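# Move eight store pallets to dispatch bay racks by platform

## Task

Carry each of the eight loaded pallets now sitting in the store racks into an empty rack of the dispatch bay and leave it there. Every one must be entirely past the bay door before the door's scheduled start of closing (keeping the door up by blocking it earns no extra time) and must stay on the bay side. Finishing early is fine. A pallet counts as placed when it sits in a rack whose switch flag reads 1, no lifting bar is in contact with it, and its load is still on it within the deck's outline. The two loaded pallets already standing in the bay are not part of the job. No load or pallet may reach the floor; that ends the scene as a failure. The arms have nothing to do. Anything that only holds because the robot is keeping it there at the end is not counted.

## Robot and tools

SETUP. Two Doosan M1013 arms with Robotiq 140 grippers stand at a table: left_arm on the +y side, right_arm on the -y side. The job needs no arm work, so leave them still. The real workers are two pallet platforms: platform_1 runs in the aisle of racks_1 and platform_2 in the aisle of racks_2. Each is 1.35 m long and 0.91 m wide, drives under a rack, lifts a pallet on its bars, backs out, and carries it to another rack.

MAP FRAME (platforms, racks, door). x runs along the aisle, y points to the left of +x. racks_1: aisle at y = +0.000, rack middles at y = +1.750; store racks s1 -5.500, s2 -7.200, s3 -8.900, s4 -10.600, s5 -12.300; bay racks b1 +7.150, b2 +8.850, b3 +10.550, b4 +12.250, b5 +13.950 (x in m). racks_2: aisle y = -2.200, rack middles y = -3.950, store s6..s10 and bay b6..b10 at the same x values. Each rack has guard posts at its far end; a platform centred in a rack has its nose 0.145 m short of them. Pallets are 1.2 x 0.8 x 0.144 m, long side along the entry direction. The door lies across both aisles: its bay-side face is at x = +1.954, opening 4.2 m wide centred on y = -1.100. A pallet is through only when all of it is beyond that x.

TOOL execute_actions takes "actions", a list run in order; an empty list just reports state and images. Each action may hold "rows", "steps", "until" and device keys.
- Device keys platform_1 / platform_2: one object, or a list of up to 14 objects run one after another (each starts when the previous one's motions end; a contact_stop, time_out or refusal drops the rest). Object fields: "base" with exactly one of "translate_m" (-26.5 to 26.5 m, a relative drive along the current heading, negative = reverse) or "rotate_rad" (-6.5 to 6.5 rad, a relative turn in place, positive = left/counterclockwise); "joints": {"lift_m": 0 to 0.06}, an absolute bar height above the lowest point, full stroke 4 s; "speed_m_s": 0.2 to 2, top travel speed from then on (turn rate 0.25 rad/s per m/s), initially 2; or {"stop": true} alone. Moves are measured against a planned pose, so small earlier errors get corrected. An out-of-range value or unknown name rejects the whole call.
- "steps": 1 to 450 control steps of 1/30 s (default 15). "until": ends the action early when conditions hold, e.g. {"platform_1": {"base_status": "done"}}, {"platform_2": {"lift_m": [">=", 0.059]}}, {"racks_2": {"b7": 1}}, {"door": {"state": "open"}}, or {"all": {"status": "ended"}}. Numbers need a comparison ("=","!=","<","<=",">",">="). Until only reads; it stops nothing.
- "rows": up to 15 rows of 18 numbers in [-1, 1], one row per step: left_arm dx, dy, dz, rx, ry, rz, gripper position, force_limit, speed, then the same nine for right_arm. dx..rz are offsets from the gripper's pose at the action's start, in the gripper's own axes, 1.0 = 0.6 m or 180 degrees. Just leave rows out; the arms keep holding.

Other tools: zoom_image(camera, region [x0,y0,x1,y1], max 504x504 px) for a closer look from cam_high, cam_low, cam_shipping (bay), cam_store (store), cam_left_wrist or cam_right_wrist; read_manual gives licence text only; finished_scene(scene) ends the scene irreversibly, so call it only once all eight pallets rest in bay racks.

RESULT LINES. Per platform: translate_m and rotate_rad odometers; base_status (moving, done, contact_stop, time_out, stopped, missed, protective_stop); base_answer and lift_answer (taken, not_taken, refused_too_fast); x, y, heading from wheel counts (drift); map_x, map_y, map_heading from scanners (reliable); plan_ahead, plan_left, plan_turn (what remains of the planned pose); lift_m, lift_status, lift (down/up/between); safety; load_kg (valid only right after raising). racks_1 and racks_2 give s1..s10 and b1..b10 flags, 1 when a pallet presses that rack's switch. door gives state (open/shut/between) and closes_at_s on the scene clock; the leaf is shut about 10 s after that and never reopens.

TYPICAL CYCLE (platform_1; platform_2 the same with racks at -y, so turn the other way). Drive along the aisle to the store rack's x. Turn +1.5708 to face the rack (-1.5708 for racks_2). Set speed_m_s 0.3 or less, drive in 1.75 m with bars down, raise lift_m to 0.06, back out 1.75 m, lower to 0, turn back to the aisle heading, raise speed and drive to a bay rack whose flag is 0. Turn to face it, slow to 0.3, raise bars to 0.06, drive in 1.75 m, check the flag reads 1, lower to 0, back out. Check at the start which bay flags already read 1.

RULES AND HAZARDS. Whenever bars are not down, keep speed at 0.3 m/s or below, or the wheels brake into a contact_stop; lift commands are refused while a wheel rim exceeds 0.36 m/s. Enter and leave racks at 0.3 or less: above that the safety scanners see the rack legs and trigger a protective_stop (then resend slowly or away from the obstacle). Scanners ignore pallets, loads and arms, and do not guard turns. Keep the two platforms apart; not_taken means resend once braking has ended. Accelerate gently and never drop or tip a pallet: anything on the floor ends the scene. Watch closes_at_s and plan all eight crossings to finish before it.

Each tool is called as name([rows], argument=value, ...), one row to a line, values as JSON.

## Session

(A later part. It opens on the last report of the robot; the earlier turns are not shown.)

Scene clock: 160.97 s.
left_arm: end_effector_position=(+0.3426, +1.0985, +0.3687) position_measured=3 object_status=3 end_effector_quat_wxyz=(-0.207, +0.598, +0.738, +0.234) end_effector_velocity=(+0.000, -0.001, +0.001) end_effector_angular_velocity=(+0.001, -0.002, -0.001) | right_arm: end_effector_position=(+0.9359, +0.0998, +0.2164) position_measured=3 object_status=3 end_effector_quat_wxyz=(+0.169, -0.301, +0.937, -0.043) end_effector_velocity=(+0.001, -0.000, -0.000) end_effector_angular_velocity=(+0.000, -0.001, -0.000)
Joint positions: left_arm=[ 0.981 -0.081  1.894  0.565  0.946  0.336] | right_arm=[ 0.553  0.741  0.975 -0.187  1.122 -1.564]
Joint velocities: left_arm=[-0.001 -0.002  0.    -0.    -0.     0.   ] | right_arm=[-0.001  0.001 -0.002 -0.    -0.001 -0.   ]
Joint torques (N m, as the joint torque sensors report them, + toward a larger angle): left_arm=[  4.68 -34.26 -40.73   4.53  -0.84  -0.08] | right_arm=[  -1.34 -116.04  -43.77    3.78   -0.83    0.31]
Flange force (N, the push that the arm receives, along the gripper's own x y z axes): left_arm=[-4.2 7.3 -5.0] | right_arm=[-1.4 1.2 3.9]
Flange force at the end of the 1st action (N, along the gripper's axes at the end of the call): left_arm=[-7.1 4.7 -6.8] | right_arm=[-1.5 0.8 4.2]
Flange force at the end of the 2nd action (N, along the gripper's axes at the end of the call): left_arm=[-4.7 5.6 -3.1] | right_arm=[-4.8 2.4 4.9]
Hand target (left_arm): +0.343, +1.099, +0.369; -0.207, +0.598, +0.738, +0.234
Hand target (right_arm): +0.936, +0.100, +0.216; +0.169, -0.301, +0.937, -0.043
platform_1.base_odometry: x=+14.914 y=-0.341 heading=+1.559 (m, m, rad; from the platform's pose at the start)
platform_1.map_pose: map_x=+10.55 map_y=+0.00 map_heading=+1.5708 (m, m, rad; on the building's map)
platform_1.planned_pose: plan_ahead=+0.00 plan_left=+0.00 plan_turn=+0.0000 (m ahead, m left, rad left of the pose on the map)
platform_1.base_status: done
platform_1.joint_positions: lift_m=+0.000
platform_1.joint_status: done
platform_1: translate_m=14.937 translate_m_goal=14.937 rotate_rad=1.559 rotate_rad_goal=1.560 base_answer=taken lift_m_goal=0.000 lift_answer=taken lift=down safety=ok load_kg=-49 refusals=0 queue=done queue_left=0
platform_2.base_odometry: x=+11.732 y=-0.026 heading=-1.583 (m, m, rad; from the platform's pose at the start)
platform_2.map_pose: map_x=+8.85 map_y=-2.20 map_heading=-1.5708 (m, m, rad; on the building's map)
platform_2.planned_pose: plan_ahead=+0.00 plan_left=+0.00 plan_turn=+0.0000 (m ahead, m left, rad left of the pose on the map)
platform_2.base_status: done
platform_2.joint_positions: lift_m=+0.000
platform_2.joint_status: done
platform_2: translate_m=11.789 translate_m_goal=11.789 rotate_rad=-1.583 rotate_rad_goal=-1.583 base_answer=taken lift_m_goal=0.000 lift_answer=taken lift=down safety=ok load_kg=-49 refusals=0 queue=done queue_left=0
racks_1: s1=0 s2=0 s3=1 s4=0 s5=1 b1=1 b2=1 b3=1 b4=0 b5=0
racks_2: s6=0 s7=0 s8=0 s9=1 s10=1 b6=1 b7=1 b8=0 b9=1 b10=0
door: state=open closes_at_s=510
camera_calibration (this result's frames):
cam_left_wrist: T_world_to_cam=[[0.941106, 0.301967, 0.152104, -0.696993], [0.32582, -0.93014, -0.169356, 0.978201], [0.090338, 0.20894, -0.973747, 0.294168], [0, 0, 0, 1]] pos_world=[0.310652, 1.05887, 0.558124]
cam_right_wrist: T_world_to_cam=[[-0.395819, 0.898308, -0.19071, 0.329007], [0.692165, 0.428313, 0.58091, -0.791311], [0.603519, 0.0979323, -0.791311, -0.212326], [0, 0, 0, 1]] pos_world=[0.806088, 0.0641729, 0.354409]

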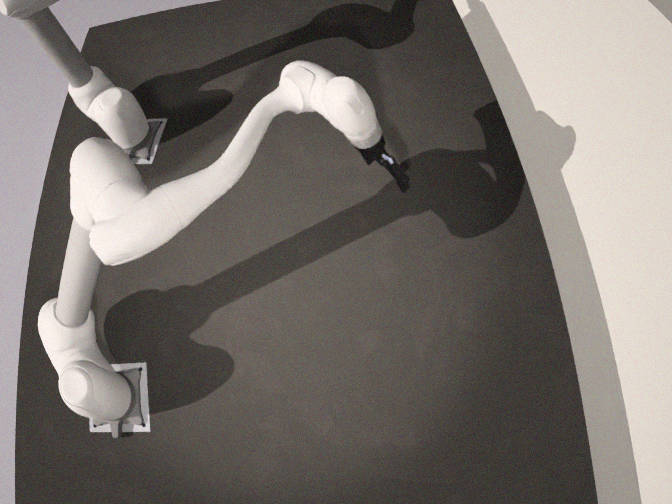

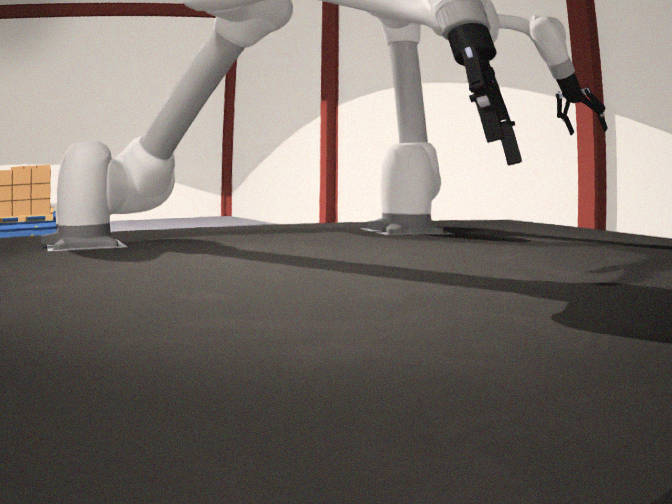

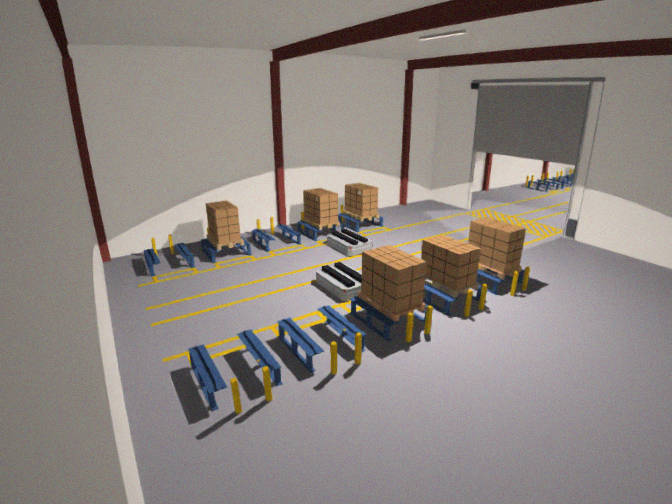

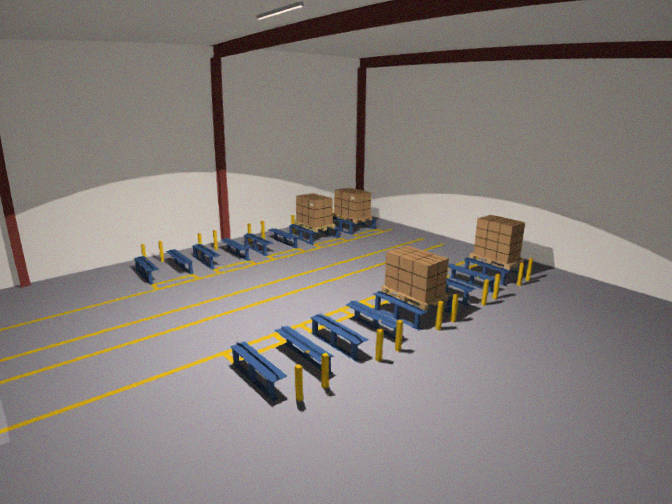

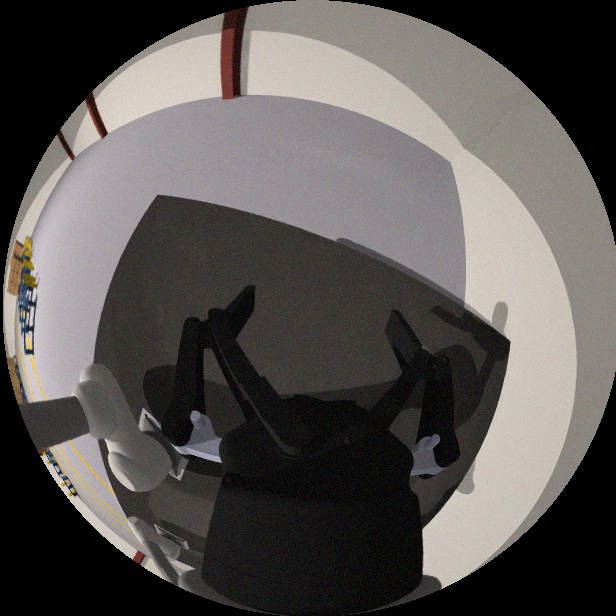

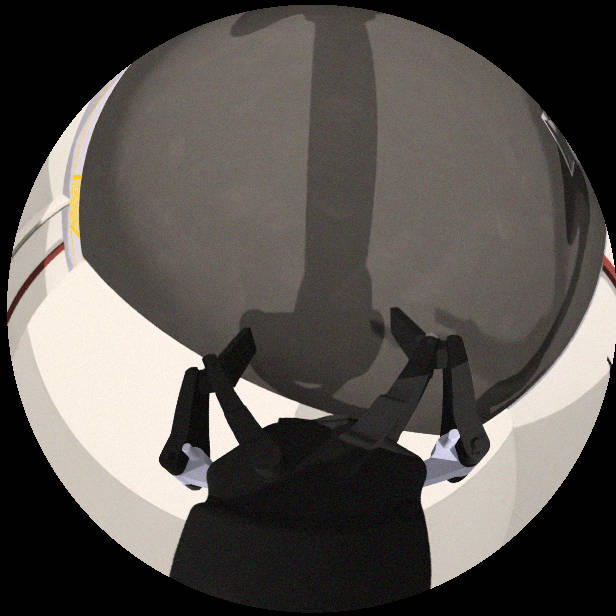

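execute_actions([
  {"platform_1":[{"base":{"rotate_rad":-1.5708},"speed_m_s":2},{"base":{"translate_m":-19.45}},{"base":{"rotate_rad":1.5708}},{"base":{"translate_m":1.75},"speed_m_s":0.3},{"joints":{"lift_m":0.06}},{"base":{"translate_m":-1.75}},{"joints":{"lift_m":0},"base":{"rotate_rad":-1.5708},"speed_m_s":2},{"base":{"translate_m":21.15}},{"base":{"rotate_rad":1.5708},"joints":{"lift_m":0.06}},{"base":{"translate_m":1.75},"speed_m_s":0.3},{"joints":{"lift_m":0}},{"base":{"translate_m":-1.75}}],"platform_2":[{"base":{"rotate_rad":1.5708},"speed_m_s":2},{"base":{"translate_m":-19.45}},{"base":{"rotate_rad":-1.5708}},{"base":{"translate_m":1.75},"speed_m_s":0.3},{"joints":{"lift_m":0.06}},{"base":{"translate_m":-1.75}},{"joints":{"lift_m":0},"base":{"rotate_rad":1.5708},"speed_m_s":2},{"base":{"translate_m":21.15}},{"base":{"rotate_rad":-1.5708},"joints":{"lift_m":0.06}},{"base":{"translate_m":1.75},"speed_m_s":0.3},{"joints":{"lift_m":0}},{"base":{"translate_m":-1.75}}],"steps":450},
  {"steps":450,"until":{"all":{"status":"ended"}}},
  {"steps":450,"until":{"all":{"status":"ended"}}},
])

execute_actions([
  {"steps":450,"until":{"all":{"status":"ended"}}},
  {"steps":450,"until":{"all":{"status":"ended"}}},
  {"steps":450,"until":{"all":{"status":"ended"}}},
  {"steps":450,"until":{"all":{"status":"ended"}}},
])

Scene clock: 208.37 s.
left_arm: end_effector_position=(+0.3426, +1.0985, +0.3687) position_measured=3 object_status=3 end_effector_quat_wxyz=(-0.207, +0.598, +0.738, +0.234) end_effector_velocity=(+0.000, +0.000, -0.000) end_effector_angular_velocity=(+0.001, +0.001, -0.001) | right_arm: end_effector_position=(+0.9359, +0.0998, +0.2164) position_measured=3 object_status=3 end_effector_quat_wxyz=(+0.169, -0.301, +0.937, -0.043) end_effector_velocity=(-0.001, +0.001, -0.001) end_effector_angular_velocity=(-0.001, +0.002, +0.002)
Joint positions: left_arm=[ 0.981 -0.081  1.894  0.565  0.946  0.336] | right_arm=[ 0.553  0.741  0.975 -0.187  1.122 -1.564]
Joint velocities: left_arm=[-0.     0.001 -0.     0.001 -0.     0.   ] | right_arm=[ 0.001  0.001  0.     0.     0.    -0.001]
Joint torques (N m, as the joint torque sensors report them, + toward a larger angle): left_arm=[  6.37 -34.69 -41.29   4.84  -0.48   0.17] | right_arm=[  -1.31 -116.03  -43.41    3.75   -0.83    0.35]
Flange force (N, the push that the arm receives, along the gripper's own x y z axes): left_arm=[-7.5 9.5 -4.6] | right_arm=[-2.2 1.7 3.3]
Flange force at the end of the 1st action (N, along the gripper's axes at the end of the call): left_arm=[-1.7 6.1 -0.7] | right_arm=[0.4 2.0 3.1]
Flange force at the end of the 2nd action (N, along the gripper's axes at the end of the call): left_arm=[-4.8 7.7 -4.0] | right_arm=[-2.7 1.0 3.8]
Hand target (left_arm): +0.343, +1.099, +0.369; -0.207, +0.598, +0.738, +0.234
Hand target (right_arm): +0.936, +0.100, +0.216; +0.169, -0.301, +0.937, -0.043
platform_1.base_odometry: x=-4.545 y=-0.064 heading=-0.009 (m, m, rad; from the platform's pose at the start)
platform_1.map_pose: map_x=-8.90 map_y=-0.01 map_heading=+0.0087 (m, m, rad; on the building's map)
platform_1.planned_pose: plan_ahead=+0.00 plan_left=+0.01 plan_turn=-0.0088 (m ahead, m left, rad left of the pose on the map)
platform_1.base_status: moving
platform_1.joint_positions: lift_m=+0.002
platform_1.joint_status: moving
platform_1: translate_m=-4.532 translate_m_goal=-4.532 rotate_rad=-0.009 rotate_rad_goal=-0.009 base_answer=taken lift_m_goal=0.000 lift_answer=taken lift=between safety=ok load_kg=-33 refusals=0 queue=running queue_left=5
platform_2.base_odometry: x=-7.691 y=+0.124 heading=-0.006 (m, m, rad; from the platform's pose at the start)
platform_2.map_pose: map_x=-10.57 map_y=-2.20 map_heading=+0.0000 (m, m, rad; on the building's map)
platform_2.planned_pose: plan_ahead=+21.12 plan_left=+0.00 plan_turn=+0.0000 (m ahead, m left, rad left of the pose on the map)
platform_2.base_status: moving
platform_2.joint_positions: lift_m=+0.000
platform_2.joint_status: done
platform_2: translate_m=-7.634 translate_m_goal=13.489 rotate_rad=-0.006 rotate_rad_goal=-0.006 base_answer=taken lift_m_goal=0.000 lift_answer=taken lift=down safety=ok load_kg=-49 refusals=0 queue=running queue_left=4
racks_1: s1=0 s2=0 s3=0 s4=0 s5=1 b1=1 b2=1 b3=1 b4=0 b5=0
racks_2: s6=0 s7=0 s8=0 s9=0 s10=1 b6=1 b7=1 b8=0 b9=1 b10=0
door: state=open closes_at_s=510
camera_calibration (this result's frames):
cam_left_wrist: T_world_to_cam=[[0.941106, 0.301967, 0.152104, -0.696993], [0.32582, -0.93014, -0.169356, 0.978201], [0.090338, 0.20894, -0.973747, 0.294168], [0, 0, 0, 1]] pos_world=[0.310652, 1.05887, 0.558124]
cam_right_wrist: T_world_to_cam=[[-0.395819, 0.898308, -0.19071, 0.329007], [0.692165, 0.428313, 0.580909, -0.791311], [0.603519, 0.0979321, -0.791312, -0.212326], [0, 0, 0, 1]] pos_world=[0.806088, 0.0641729, 0.354409]

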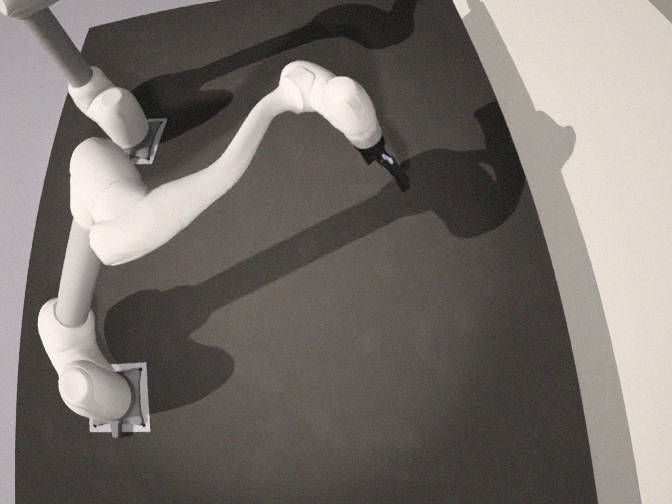

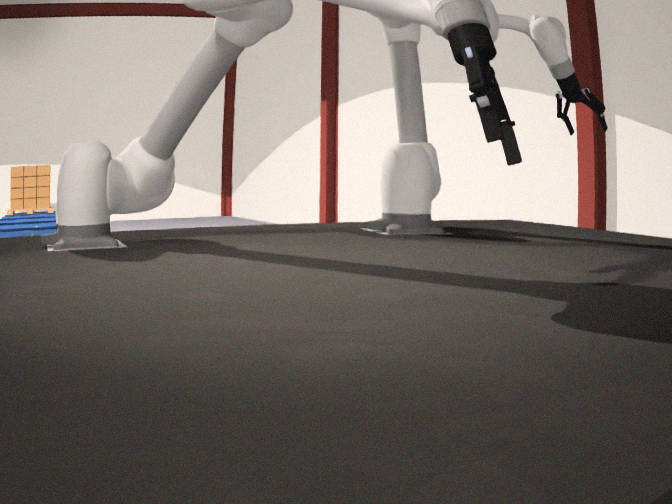

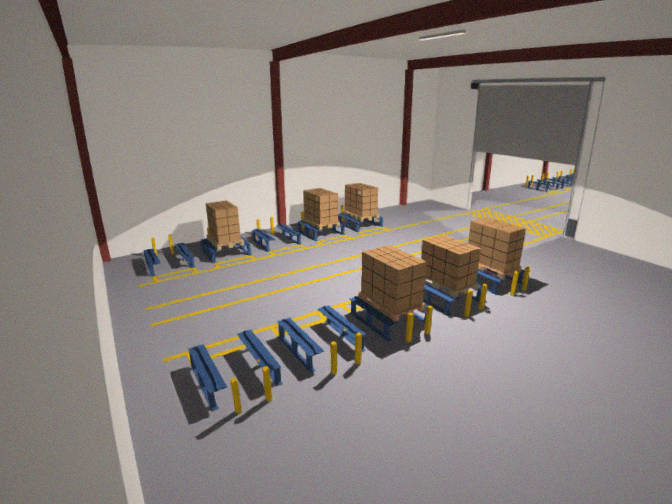

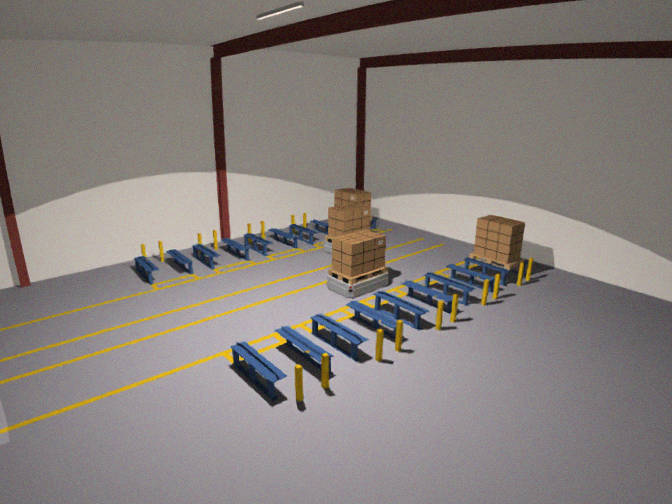

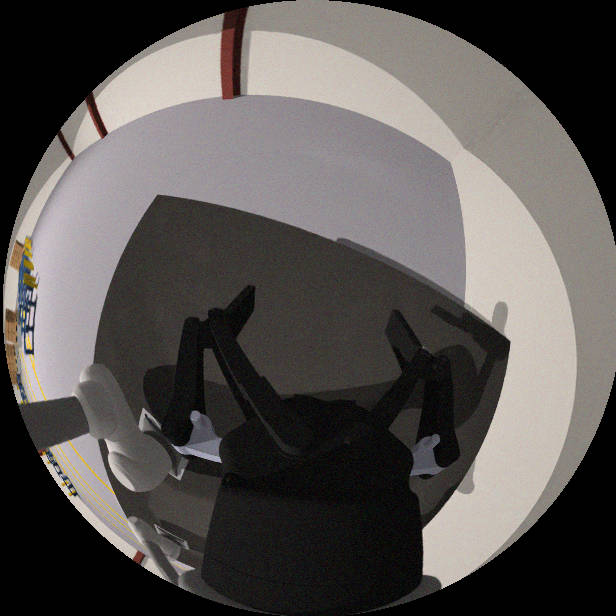

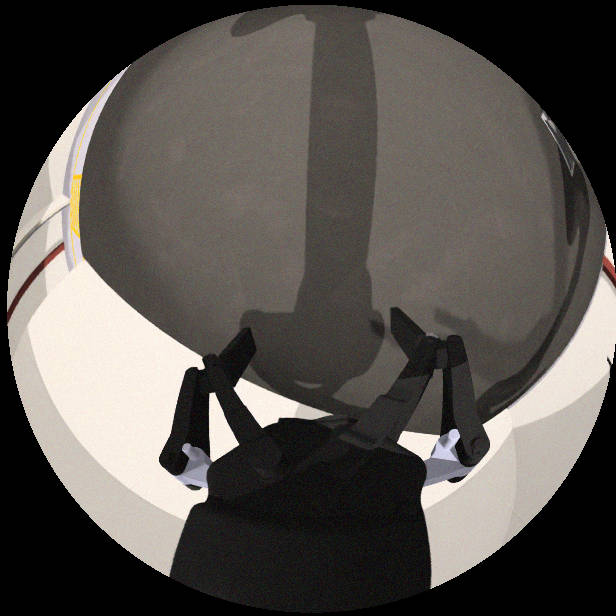

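Scene clock: 247.63 s.
left_arm: end_effector_position=(+0.3426, +1.0985, +0.3687) position_measured=3 object_status=3 end_effector_quat_wxyz=(-0.207, +0.598, +0.738, +0.234) end_effector_velocity=(-0.000, -0.001, +0.000) end_effector_angular_velocity=(-0.001, -0.002, +0.001) | right_arm: end_effector_position=(+0.9359, +0.0998, +0.2164) position_measured=3 object_status=3 end_effector_quat_wxyz=(+0.169, -0.301, +0.937, -0.043) end_effector_velocity=(-0.000, +0.001, +0.002) end_effector_angular_velocity=(+0.001, -0.002, +0.000)
Joint positions: left_arm=[ 0.981 -0.081  1.894  0.565  0.946  0.336] | right_arm=[ 0.553  0.741  0.975 -0.187  1.122 -1.564]
Joint velocities: left_arm=[ 0.    -0.001  0.    -0.002  0.    -0.   ] | right_arm=[ 0.001 -0.001 -0.001 -0.     0.     0.   ]
Joint torques (N m, as the joint torque sensors report them, + toward a larger angle): left_arm=[  4.48 -34.75 -42.22   4.9   -0.8    0.02] | right_arm=[  -0.8  -117.12  -43.12    3.84   -0.9     0.09]
Flange force (N, the push that the arm receives, along the gripper's own x y z axes): left_arm=[-5.8 6.2 -3.0] | right_arm=[-5.0 1.4 3.7]
Flange force at the end of the 1st action (N, along the gripper's axes at the end of the call): left_arm=[-3.4 6.8 -2.7] | right_arm=[-2.4 1.4 3.1]
Flange force at the end of the 2nd action (N, along the gripper's axes at the end of the call): left_arm=[-4.2 5.0 -5.0] | right_arm=[-4.0 1.5 2.8]
Flange force at the end of the 3rd action (N, along the gripper's axes at the end of the call): left_arm=[-3.3 7.3 -2.3] | right_arm=[-3.5 2.2 4.7]
Hand target (left_arm): +0.343, +1.099, +0.369; -0.207, +0.598, +0.738, +0.234
Hand target (right_arm): +0.936, +0.100, +0.216; +0.169, -0.301, +0.937, -0.043
platform_1.base_odometry: x=+16.654 y=-0.381 heading=+1.567 (m, m, rad; from the platform's pose at the start)
platform_1.map_pose: map_x=+12.25 map_y=+0.00 map_heading=+1.5708 (m, m, rad; on the building's map)
platform_1.planned_pose: plan_ahead=+0.00 plan_left=+0.00 plan_turn=+0.0000 (m ahead, m left, rad left of the pose on the map)
platform_1.base_status: done
platform_1.joint_positions: lift_m=+0.000
platform_1.joint_status: done
platform_1: translate_m=16.675 translate_m_goal=16.676 rotate_rad=1.567 rotate_rad_goal=1.567 base_answer=taken lift_m_goal=0.000 lift_answer=taken lift=down safety=ok load_kg=-49 refusals=0 queue=done queue_left=0
platform_2.base_odometry: x=+13.456 y=-0.014 heading=-1.585 (m, m, rad; from the platform's pose at the start)
platform_2.map_pose: map_x=+10.55 map_y=-2.20 map_heading=-1.5708 (m, m, rad; on the building's map)
platform_2.planned_pose: plan_ahead=+0.00 plan_left=+0.00 plan_turn=+0.0000 (m ahead, m left, rad left of the pose on the map)
platform_2.base_status: done
platform_2.joint_positions: lift_m=+0.000
platform_2.joint_status: done
platform_2: translate_m=13.508 translate_m_goal=13.509 rotate_rad=-1.585 rotate_rad_goal=-1.585 base_answer=taken lift_m_goal=0.000 lift_answer=taken lift=down safety=ok load_kg=-49 refusals=0 queue=done queue_left=0
racks_1: s1=0 s2=0 s3=0 s4=0 s5=1 b1=1 b2=1 b3=1 b4=1 b5=0
racks_2: s6=0 s7=0 s8=0 s9=0 s10=1 b6=1 b7=1 b8=1 b9=1 b10=0
door: state=open closes_at_s=510
camera_calibration (this result's frames):
cam_left_wrist: T_world_to_cam=[[0.941106, 0.301967, 0.152104, -0.696993], [0.32582, -0.93014, -0.169356, 0.978201], [0.0903381, 0.20894, -0.973747, 0.294168], [0, 0, 0, 1]] pos_world=[0.310652, 1.05887, 0.558124]
cam_right_wrist: T_world_to_cam=[[-0.395819, 0.898308, -0.19071, 0.329007], [0.692165, 0.428313, 0.580909, -0.791311], [0.603519, 0.0979321, -0.791311, -0.212326], [0, 0, 0, 1]] pos_world=[0.806088, 0.0641729, 0.354409]

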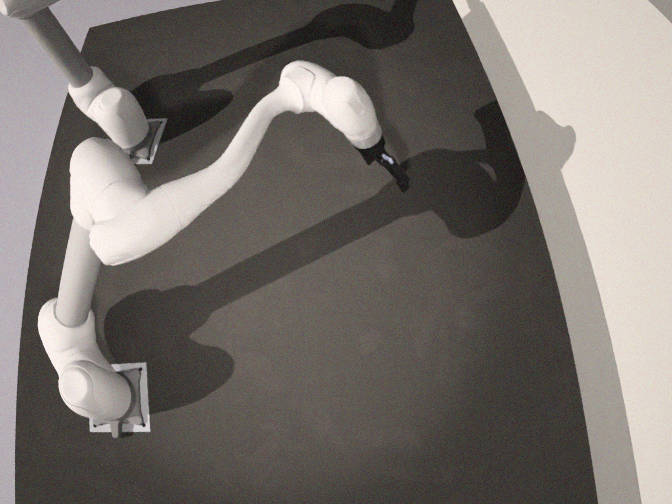

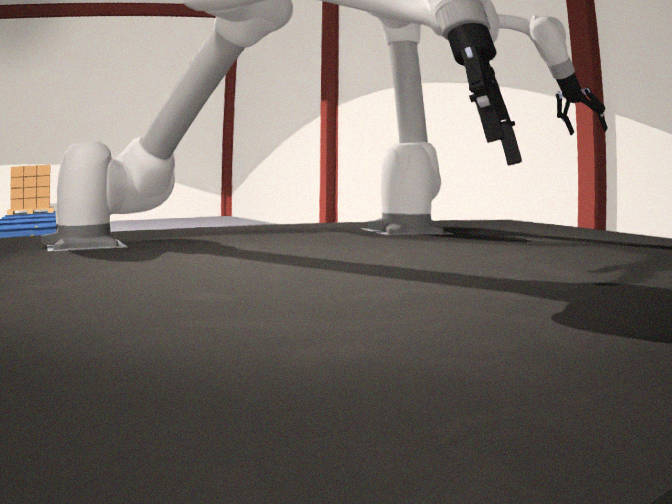

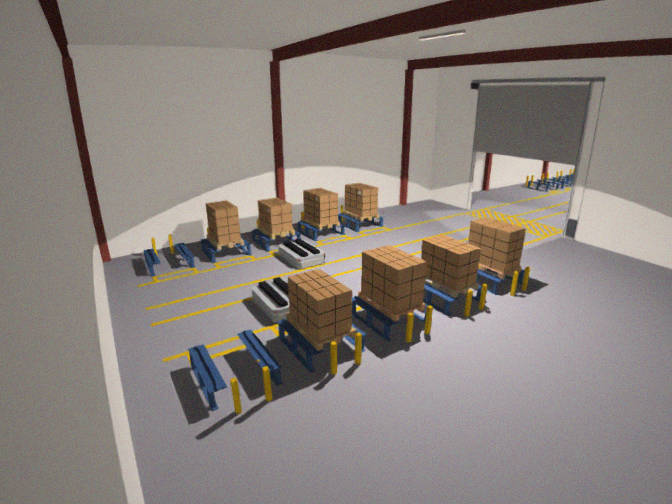

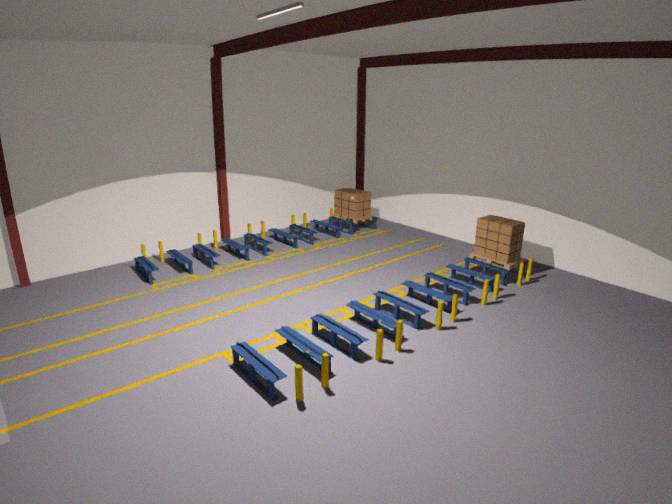

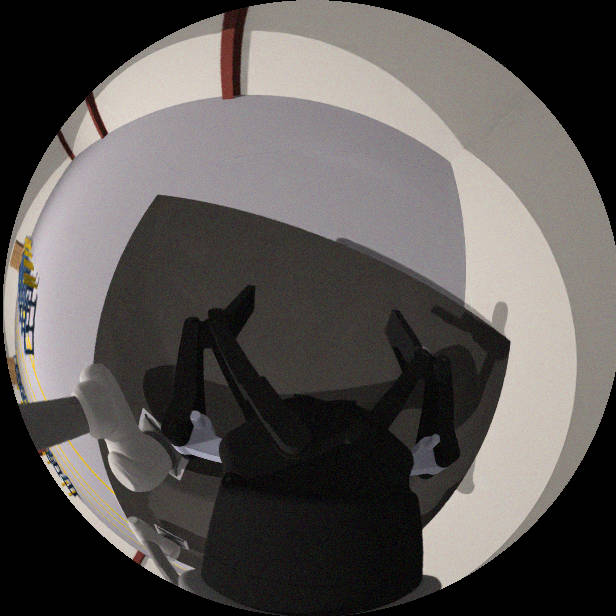

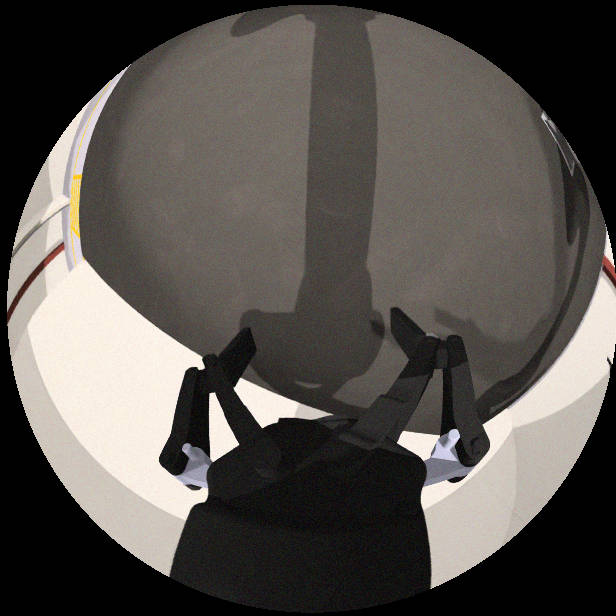

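execute_actions([
  {"platform_1":[{"base":{"rotate_rad":-1.5708},"speed_m_s":2},{"base":{"translate_m":-24.55}},{"base":{"rotate_rad":1.5708}},{"base":{"translate_m":1.75},"speed_m_s":0.3},{"joints":{"lift_m":0.06}},{"base":{"translate_m":-1.75}},{"joints":{"lift_m":0},"base":{"rotate_rad":-1.5708},"speed_m_s":2},{"base":{"translate_m":26.25}},{"base":{"rotate_rad":1.5708},"joints":{"lift_m":0.06}},{"base":{"translate_m":1.75},"speed_m_s":0.3},{"joints":{"lift_m":0}}],"platform_2":[{"base":{"rotate_rad":1.5708},"speed_m_s":2},{"base":{"translate_m":-22.85}},{"base":{"rotate_rad":-1.5708}},{"base":{"translate_m":1.75},"speed_m_s":0.3},{"joints":{"lift_m":0.06}},{"base":{"translate_m":-1.75}},{"joints":{"lift_m":0},"base":{"rotate_rad":1.5708},"speed_m_s":2},{"base":{"translate_m":26.25}},{"base":{"rotate_rad":-1.5708},"joints":{"lift_m":0.06}},{"base":{"translate_m":1.75},"speed_m_s":0.3},{"joints":{"lift_m":0}}],"steps":450},
  {"steps":450,"until":{"all":{"status":"ended"}}},
  {"steps":450,"until":{"all":{"status":"ended"}}},
])

execute_actions([
  {"steps":450,"until":{"all":{"status":"ended"}}},
  {"steps":450,"until":{"all":{"status":"ended"}}},
  {"steps":450,"until":{"all":{"status":"ended"}}},
  {"steps":450,"until":{"all":{"status":"ended"}}},
])

Scene clock: 294.97 s.
left_arm: end_effector_position=(+0.3426, +1.0985, +0.3687) position_measured=3 object_status=3 end_effector_quat_wxyz=(-0.207, +0.598, +0.738, +0.234) end_effector_velocity=(+0.000, -0.000, +0.000) end_effector_angular_velocity=(+0.001, -0.000, -0.001) | right_arm: end_effector_position=(+0.9359, +0.0998, +0.2164) position_measured=3 object_status=3 end_effector_quat_wxyz=(+0.169, -0.301, +0.937, -0.043) end_effector_velocity=(-0.001, +0.001, -0.000) end_effector_angular_velocity=(-0.001, +0.001, +0.001)
Joint positions: left_arm=[ 0.981 -0.081  1.894  0.565  0.946  0.336] | right_arm=[ 0.553  0.741  0.975 -0.187  1.122 -1.564]
Joint velocities: left_arm=[-0.001 -0.     0.     0.001 -0.001 -0.   ] | right_arm=[ 0.001  0.    -0.     0.     0.001 -0.001]
Joint torques (N m, as the joint torque sensors report them, + toward a larger angle): left_arm=[  3.28 -33.48 -40.48   4.7   -0.88   0.45] | right_arm=[  -1.28 -116.47  -43.34    3.85   -0.99   -0.02]
Flange force (N, the push that the arm receives, along the gripper's own x y z axes): left_arm=[-3.3 6.2 -4.3] | right_arm=[-3.4 1.9 4.0]
Flange force at the end of the 1st action (N, along the gripper's axes at the end of the call): left_arm=[-4.4 9.1 -3.4] | right_arm=[-2.0 1.5 3.9]
Flange force at the end of the 2nd action (N, along the gripper's axes at the end of the call): left_arm=[-2.1 3.0 -3.0] | right_arm=[-5.5 3.7 4.8]
Hand target (left_arm): +0.343, +1.099, +0.369; -0.207, +0.598, +0.738, +0.234
Hand target (right_arm): +0.936, +0.100, +0.216; +0.169, -0.301, +0.937, -0.043
platform_1.base_odometry: x=-7.910 y=-0.160 heading=+1.019 (m, m, rad; from the platform's pose at the start)
platform_1.map_pose: map_x=-12.30 map_y=+0.00 map_heading=+1.0079 (m, m, rad; on the building's map)
platform_1.planned_pose: plan_ahead=+0.00 plan_left=+0.00 plan_turn=-1.0080 (m ahead, m left, rad left of the pose on the map)
platform_1.base_status: moving
platform_1.joint_positions: lift_m=+0.040
platform_1.joint_status: moving
platform_1: translate_m=-7.894 translate_m_goal=-7.894 rotate_rad=1.002 rotate_rad_goal=-0.001 base_answer=taken lift_m_goal=0.000 lift_answer=taken lift=between safety=ok load_kg=243 refusals=0 queue=running queue_left=4
platform_2.base_odometry: x=-9.398 y=+0.220 heading=-0.569 (m, m, rad; from the platform's pose at the start)
platform_2.map_pose: map_x=-12.30 map_y=-2.20 map_heading=-0.5411 (m, m, rad; on the building's map)
platform_2.planned_pose: plan_ahead=+0.00 plan_left=+0.00 plan_turn=+0.5411 (m ahead, m left, rad left of the pose on the map)
platform_2.base_status: moving
platform_2.joint_positions: lift_m=+0.025
platform_2.joint_status: moving
platform_2: translate_m=-9.351 translate_m_goal=-9.351 rotate_rad=-0.552 rotate_rad_goal=-0.016 base_answer=taken lift_m_goal=0.000 lift_answer=taken lift=between safety=ok load_kg=283 refusals=0 queue=running queue_left=4
racks_1: s1=0 s2=0 s3=0 s4=0 s5=0 b1=1 b2=1 b3=1 b4=1 b5=0
racks_2: s6=0 s7=0 s8=0 s9=0 s10=0 b6=1 b7=1 b8=1 b9=1 b10=0
door: state=open closes_at_s=510
camera_calibration (this result's frames):
cam_left_wrist: T_world_to_cam=[[0.941106, 0.301967, 0.152103, -0.696993], [0.32582, -0.93014, -0.169355, 0.978201], [0.0903376, 0.20894, -0.973747, 0.294168], [0, 0, 0, 1]] pos_world=[0.310652, 1.05887, 0.558124]
cam_right_wrist: T_world_to_cam=[[-0.395819, 0.898308, -0.19071, 0.329007], [0.692165, 0.428313, 0.58091, -0.791311], [0.603519, 0.0979322, -0.791311, -0.212326], [0, 0, 0, 1]] pos_world=[0.806088, 0.0641728, 0.354409]

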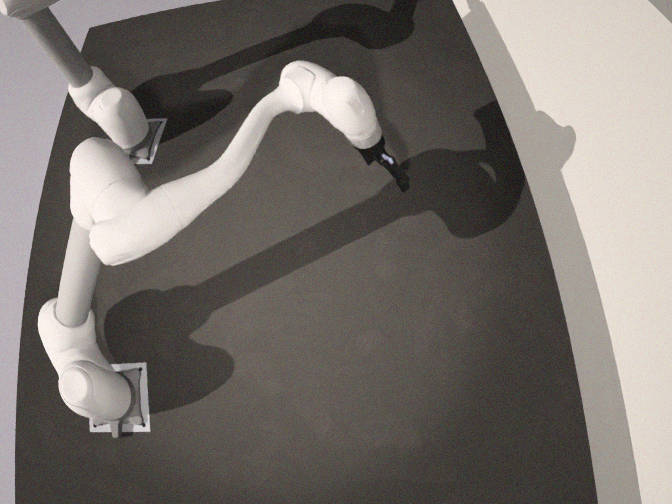

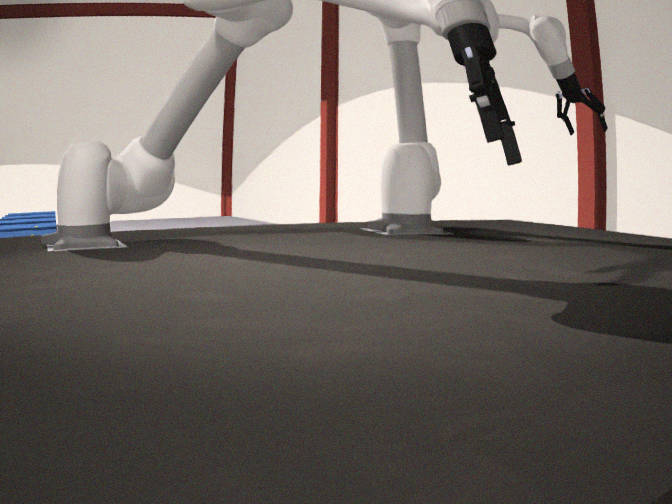

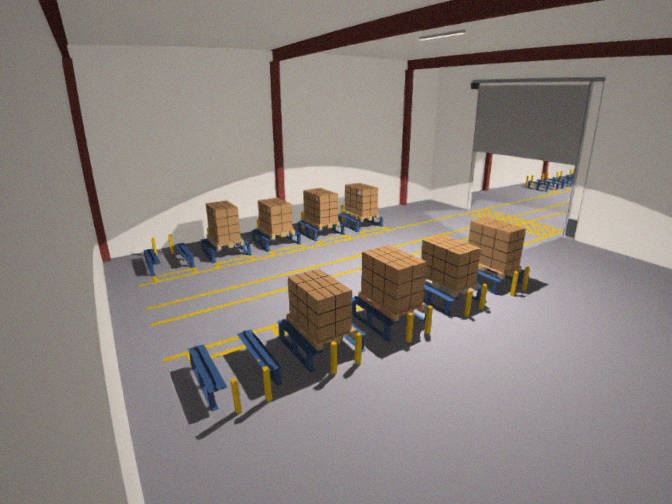

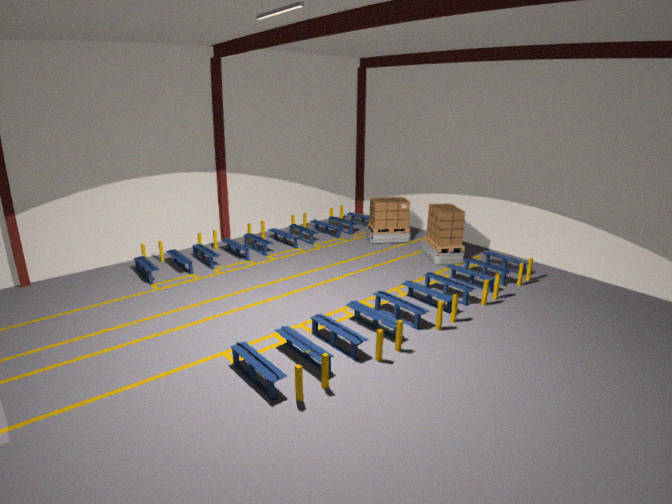

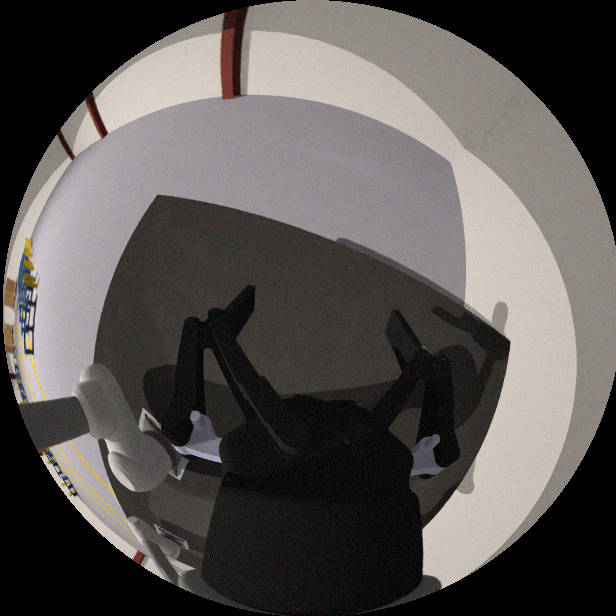

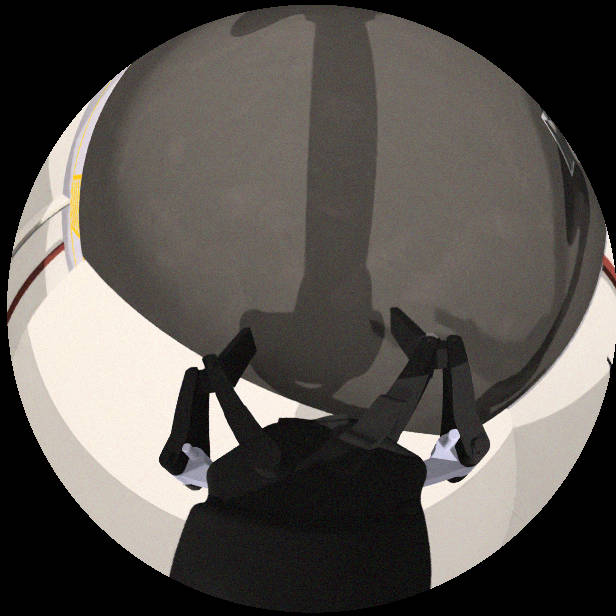

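Scene clock: 332.17 s.
left_arm: end_effector_position=(+0.3426, +1.0985, +0.3687) position_measured=3 object_status=3 end_effector_quat_wxyz=(-0.207, +0.598, +0.738, +0.234) end_effector_velocity=(-0.000, +0.000, -0.000) end_effector_angular_velocity=(-0.001, +0.001, +0.000) | right_arm: end_effector_position=(+0.9359, +0.0998, +0.2164) position_measured=3 object_status=3 end_effector_quat_wxyz=(+0.169, -0.301, +0.937, -0.043) end_effector_velocity=(+0.000, -0.000, -0.002) end_effector_angular_velocity=(-0.001, +0.001, -0.001)
Joint positions: left_arm=[ 0.981 -0.081  1.894  0.565  0.946  0.336] | right_arm=[ 0.553  0.741  0.975 -0.187  1.122 -1.564]
Joint velocities: left_arm=[0.    0.001 0.    0.    0.001 0.   ] | right_arm=[-0.     0.002  0.    -0.    -0.     0.001]
Joint torques (N m, as the joint torque sensors report them, + toward a larger angle): left_arm=[  4.85 -33.19 -40.96   4.69  -0.51  -0.13] | right_arm=[  -0.6  -115.66  -43.13    3.78   -1.07    0.22]
Flange force (N, the push that the arm receives, along the gripper's own x y z axes): left_arm=[-5.2 6.5 -4.8] | right_arm=[-3.3 0.7 3.6]
Flange force at the end of the 1st action (N, along the gripper's axes at the end of the call): left_arm=[-3.7 6.5 -4.2] | right_arm=[-2.4 2.2 4.2]
Flange force at the end of the 2nd action (N, along the gripper's axes at the end of the call): left_arm=[-7.0 5.8 -6.6] | right_arm=[-3.1 2.7 4.1]
Flange force at the end of the 3rd action (N, along the gripper's axes at the end of the call): left_arm=[-3.3 1.8 -5.3] | right_arm=[-3.5 1.9 3.9]
Hand target (left_arm): +0.343, +1.099, +0.369; -0.207, +0.598, +0.738, +0.234
Hand target (right_arm): +0.936, +0.100, +0.216; +0.169, -0.301, +0.937, -0.043
platform_1.base_odometry: x=+18.403 y=+1.290 heading=+1.571 (m, m, rad; from the platform's pose at the start)
platform_1.map_pose: map_x=+13.95 map_y=+1.75 map_heading=+1.5708 (m, m, rad; on the building's map)
platform_1.planned_pose: plan_ahead=+0.00 plan_left=+0.00 plan_turn=+0.0000 (m ahead, m left, rad left of the pose on the map)
platform_1.base_status: done
platform_1.joint_positions: lift_m=+0.000
platform_1.joint_status: done
platform_1: translate_m=20.186 translate_m_goal=20.186 rotate_rad=1.571 rotate_rad_goal=1.570 base_answer=taken lift_m_goal=0.000 lift_answer=taken lift=down safety=ok load_kg=-49 refusals=0 queue=done queue_left=0
platform_2.base_odometry: x=+16.861 y=-1.799 heading=-1.591 (m, m, rad; from the platform's pose at the start)
platform_2.map_pose: map_x=+13.95 map_y=-3.95 map_heading=-1.5708 (m, m, rad; on the building's map)
platform_2.planned_pose: plan_ahead=+0.00 plan_left=+0.00 plan_turn=+0.0000 (m ahead, m left, rad left of the pose on the map)
platform_2.base_status: done
platform_2.joint_positions: lift_m=+0.000
platform_2.joint_status: done
platform_2: translate_m=18.699 translate_m_goal=18.699 rotate_rad=-1.591 rotate_rad_goal=-1.590 base_answer=taken lift_m_goal=0.000 lift_answer=taken lift=down safety=ok load_kg=-49 refusals=0 queue=done queue_left=0
racks_1: s1=0 s2=0 s3=0 s4=0 s5=0 b1=1 b2=1 b3=1 b4=1 b5=1
racks_2: s6=0 s7=0 s8=0 s9=0 s10=0 b6=1 b7=1 b8=1 b9=1 b10=1
door: state=open closes_at_s=510
camera_calibration (this result's frames):
cam_left_wrist: T_world_to_cam=[[0.941106, 0.301967, 0.152104, -0.696993], [0.32582, -0.93014, -0.169355, 0.978201], [0.0903378, 0.20894, -0.973747, 0.294168], [0, 0, 0, 1]] pos_world=[0.310652, 1.05887, 0.558124]
cam_right_wrist: T_world_to_cam=[[-0.395819, 0.898308, -0.19071, 0.329007], [0.692165, 0.428313, 0.580909, -0.791311], [0.603519, 0.0979321, -0.791312, -0.212326], [0, 0, 0, 1]] pos_world=[0.806088, 0.0641729, 0.354409]

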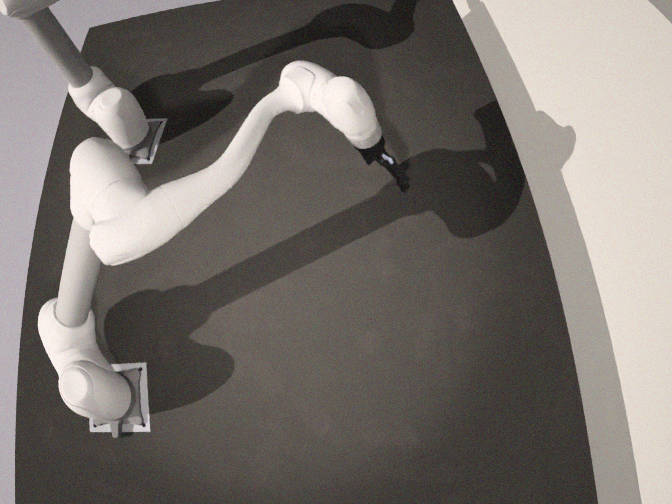

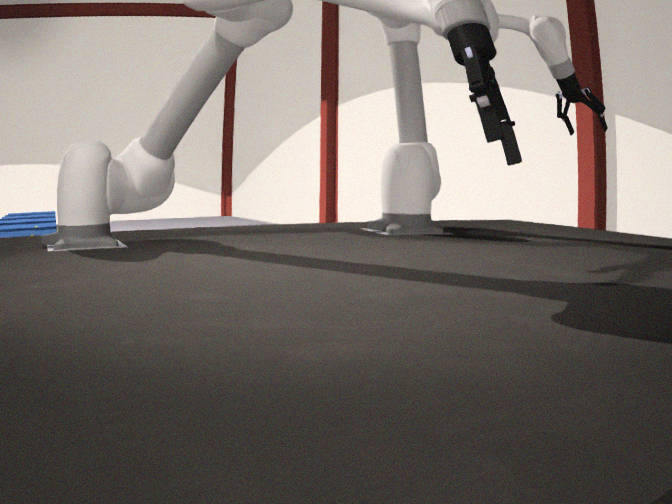

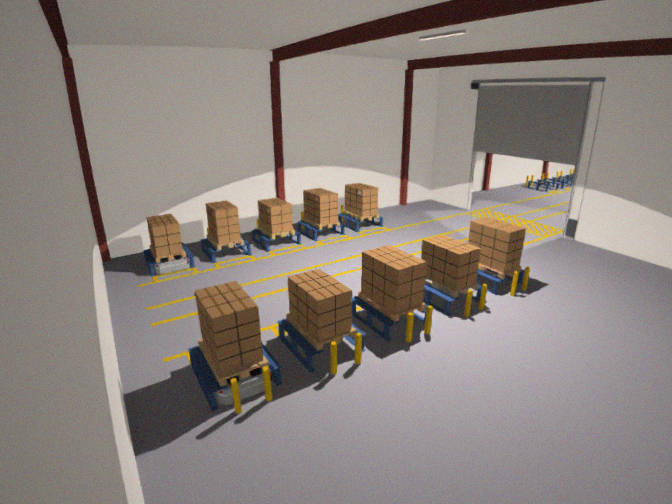

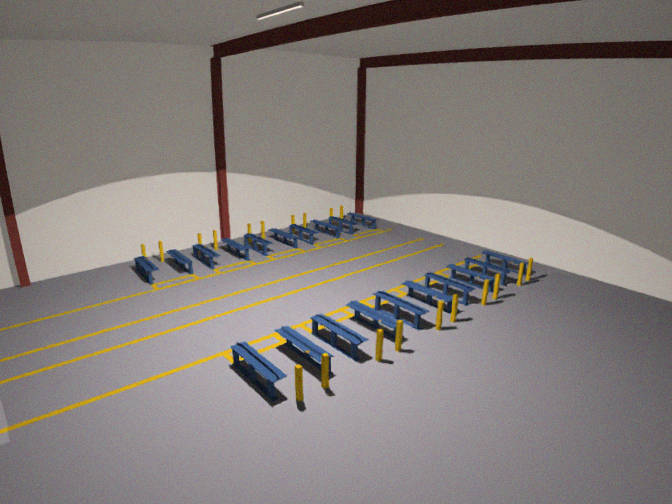

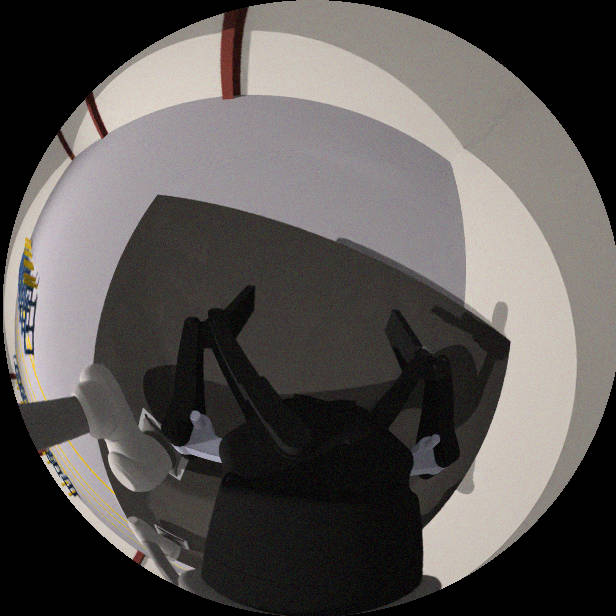

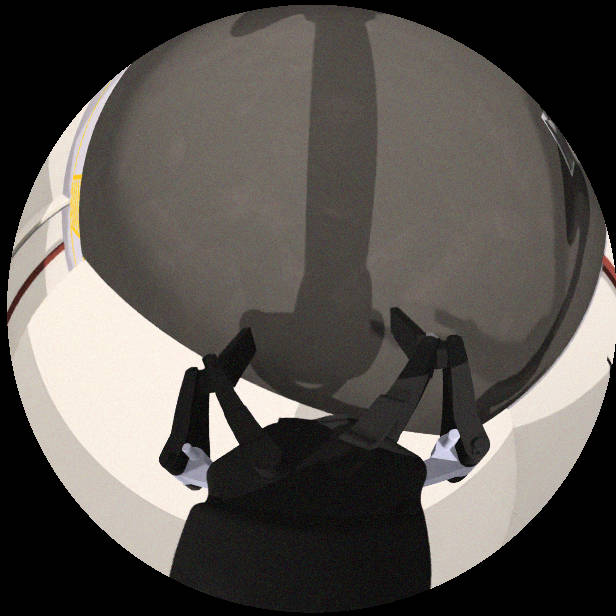

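finished_scene(scene=2)

The scene is finished: the task was done.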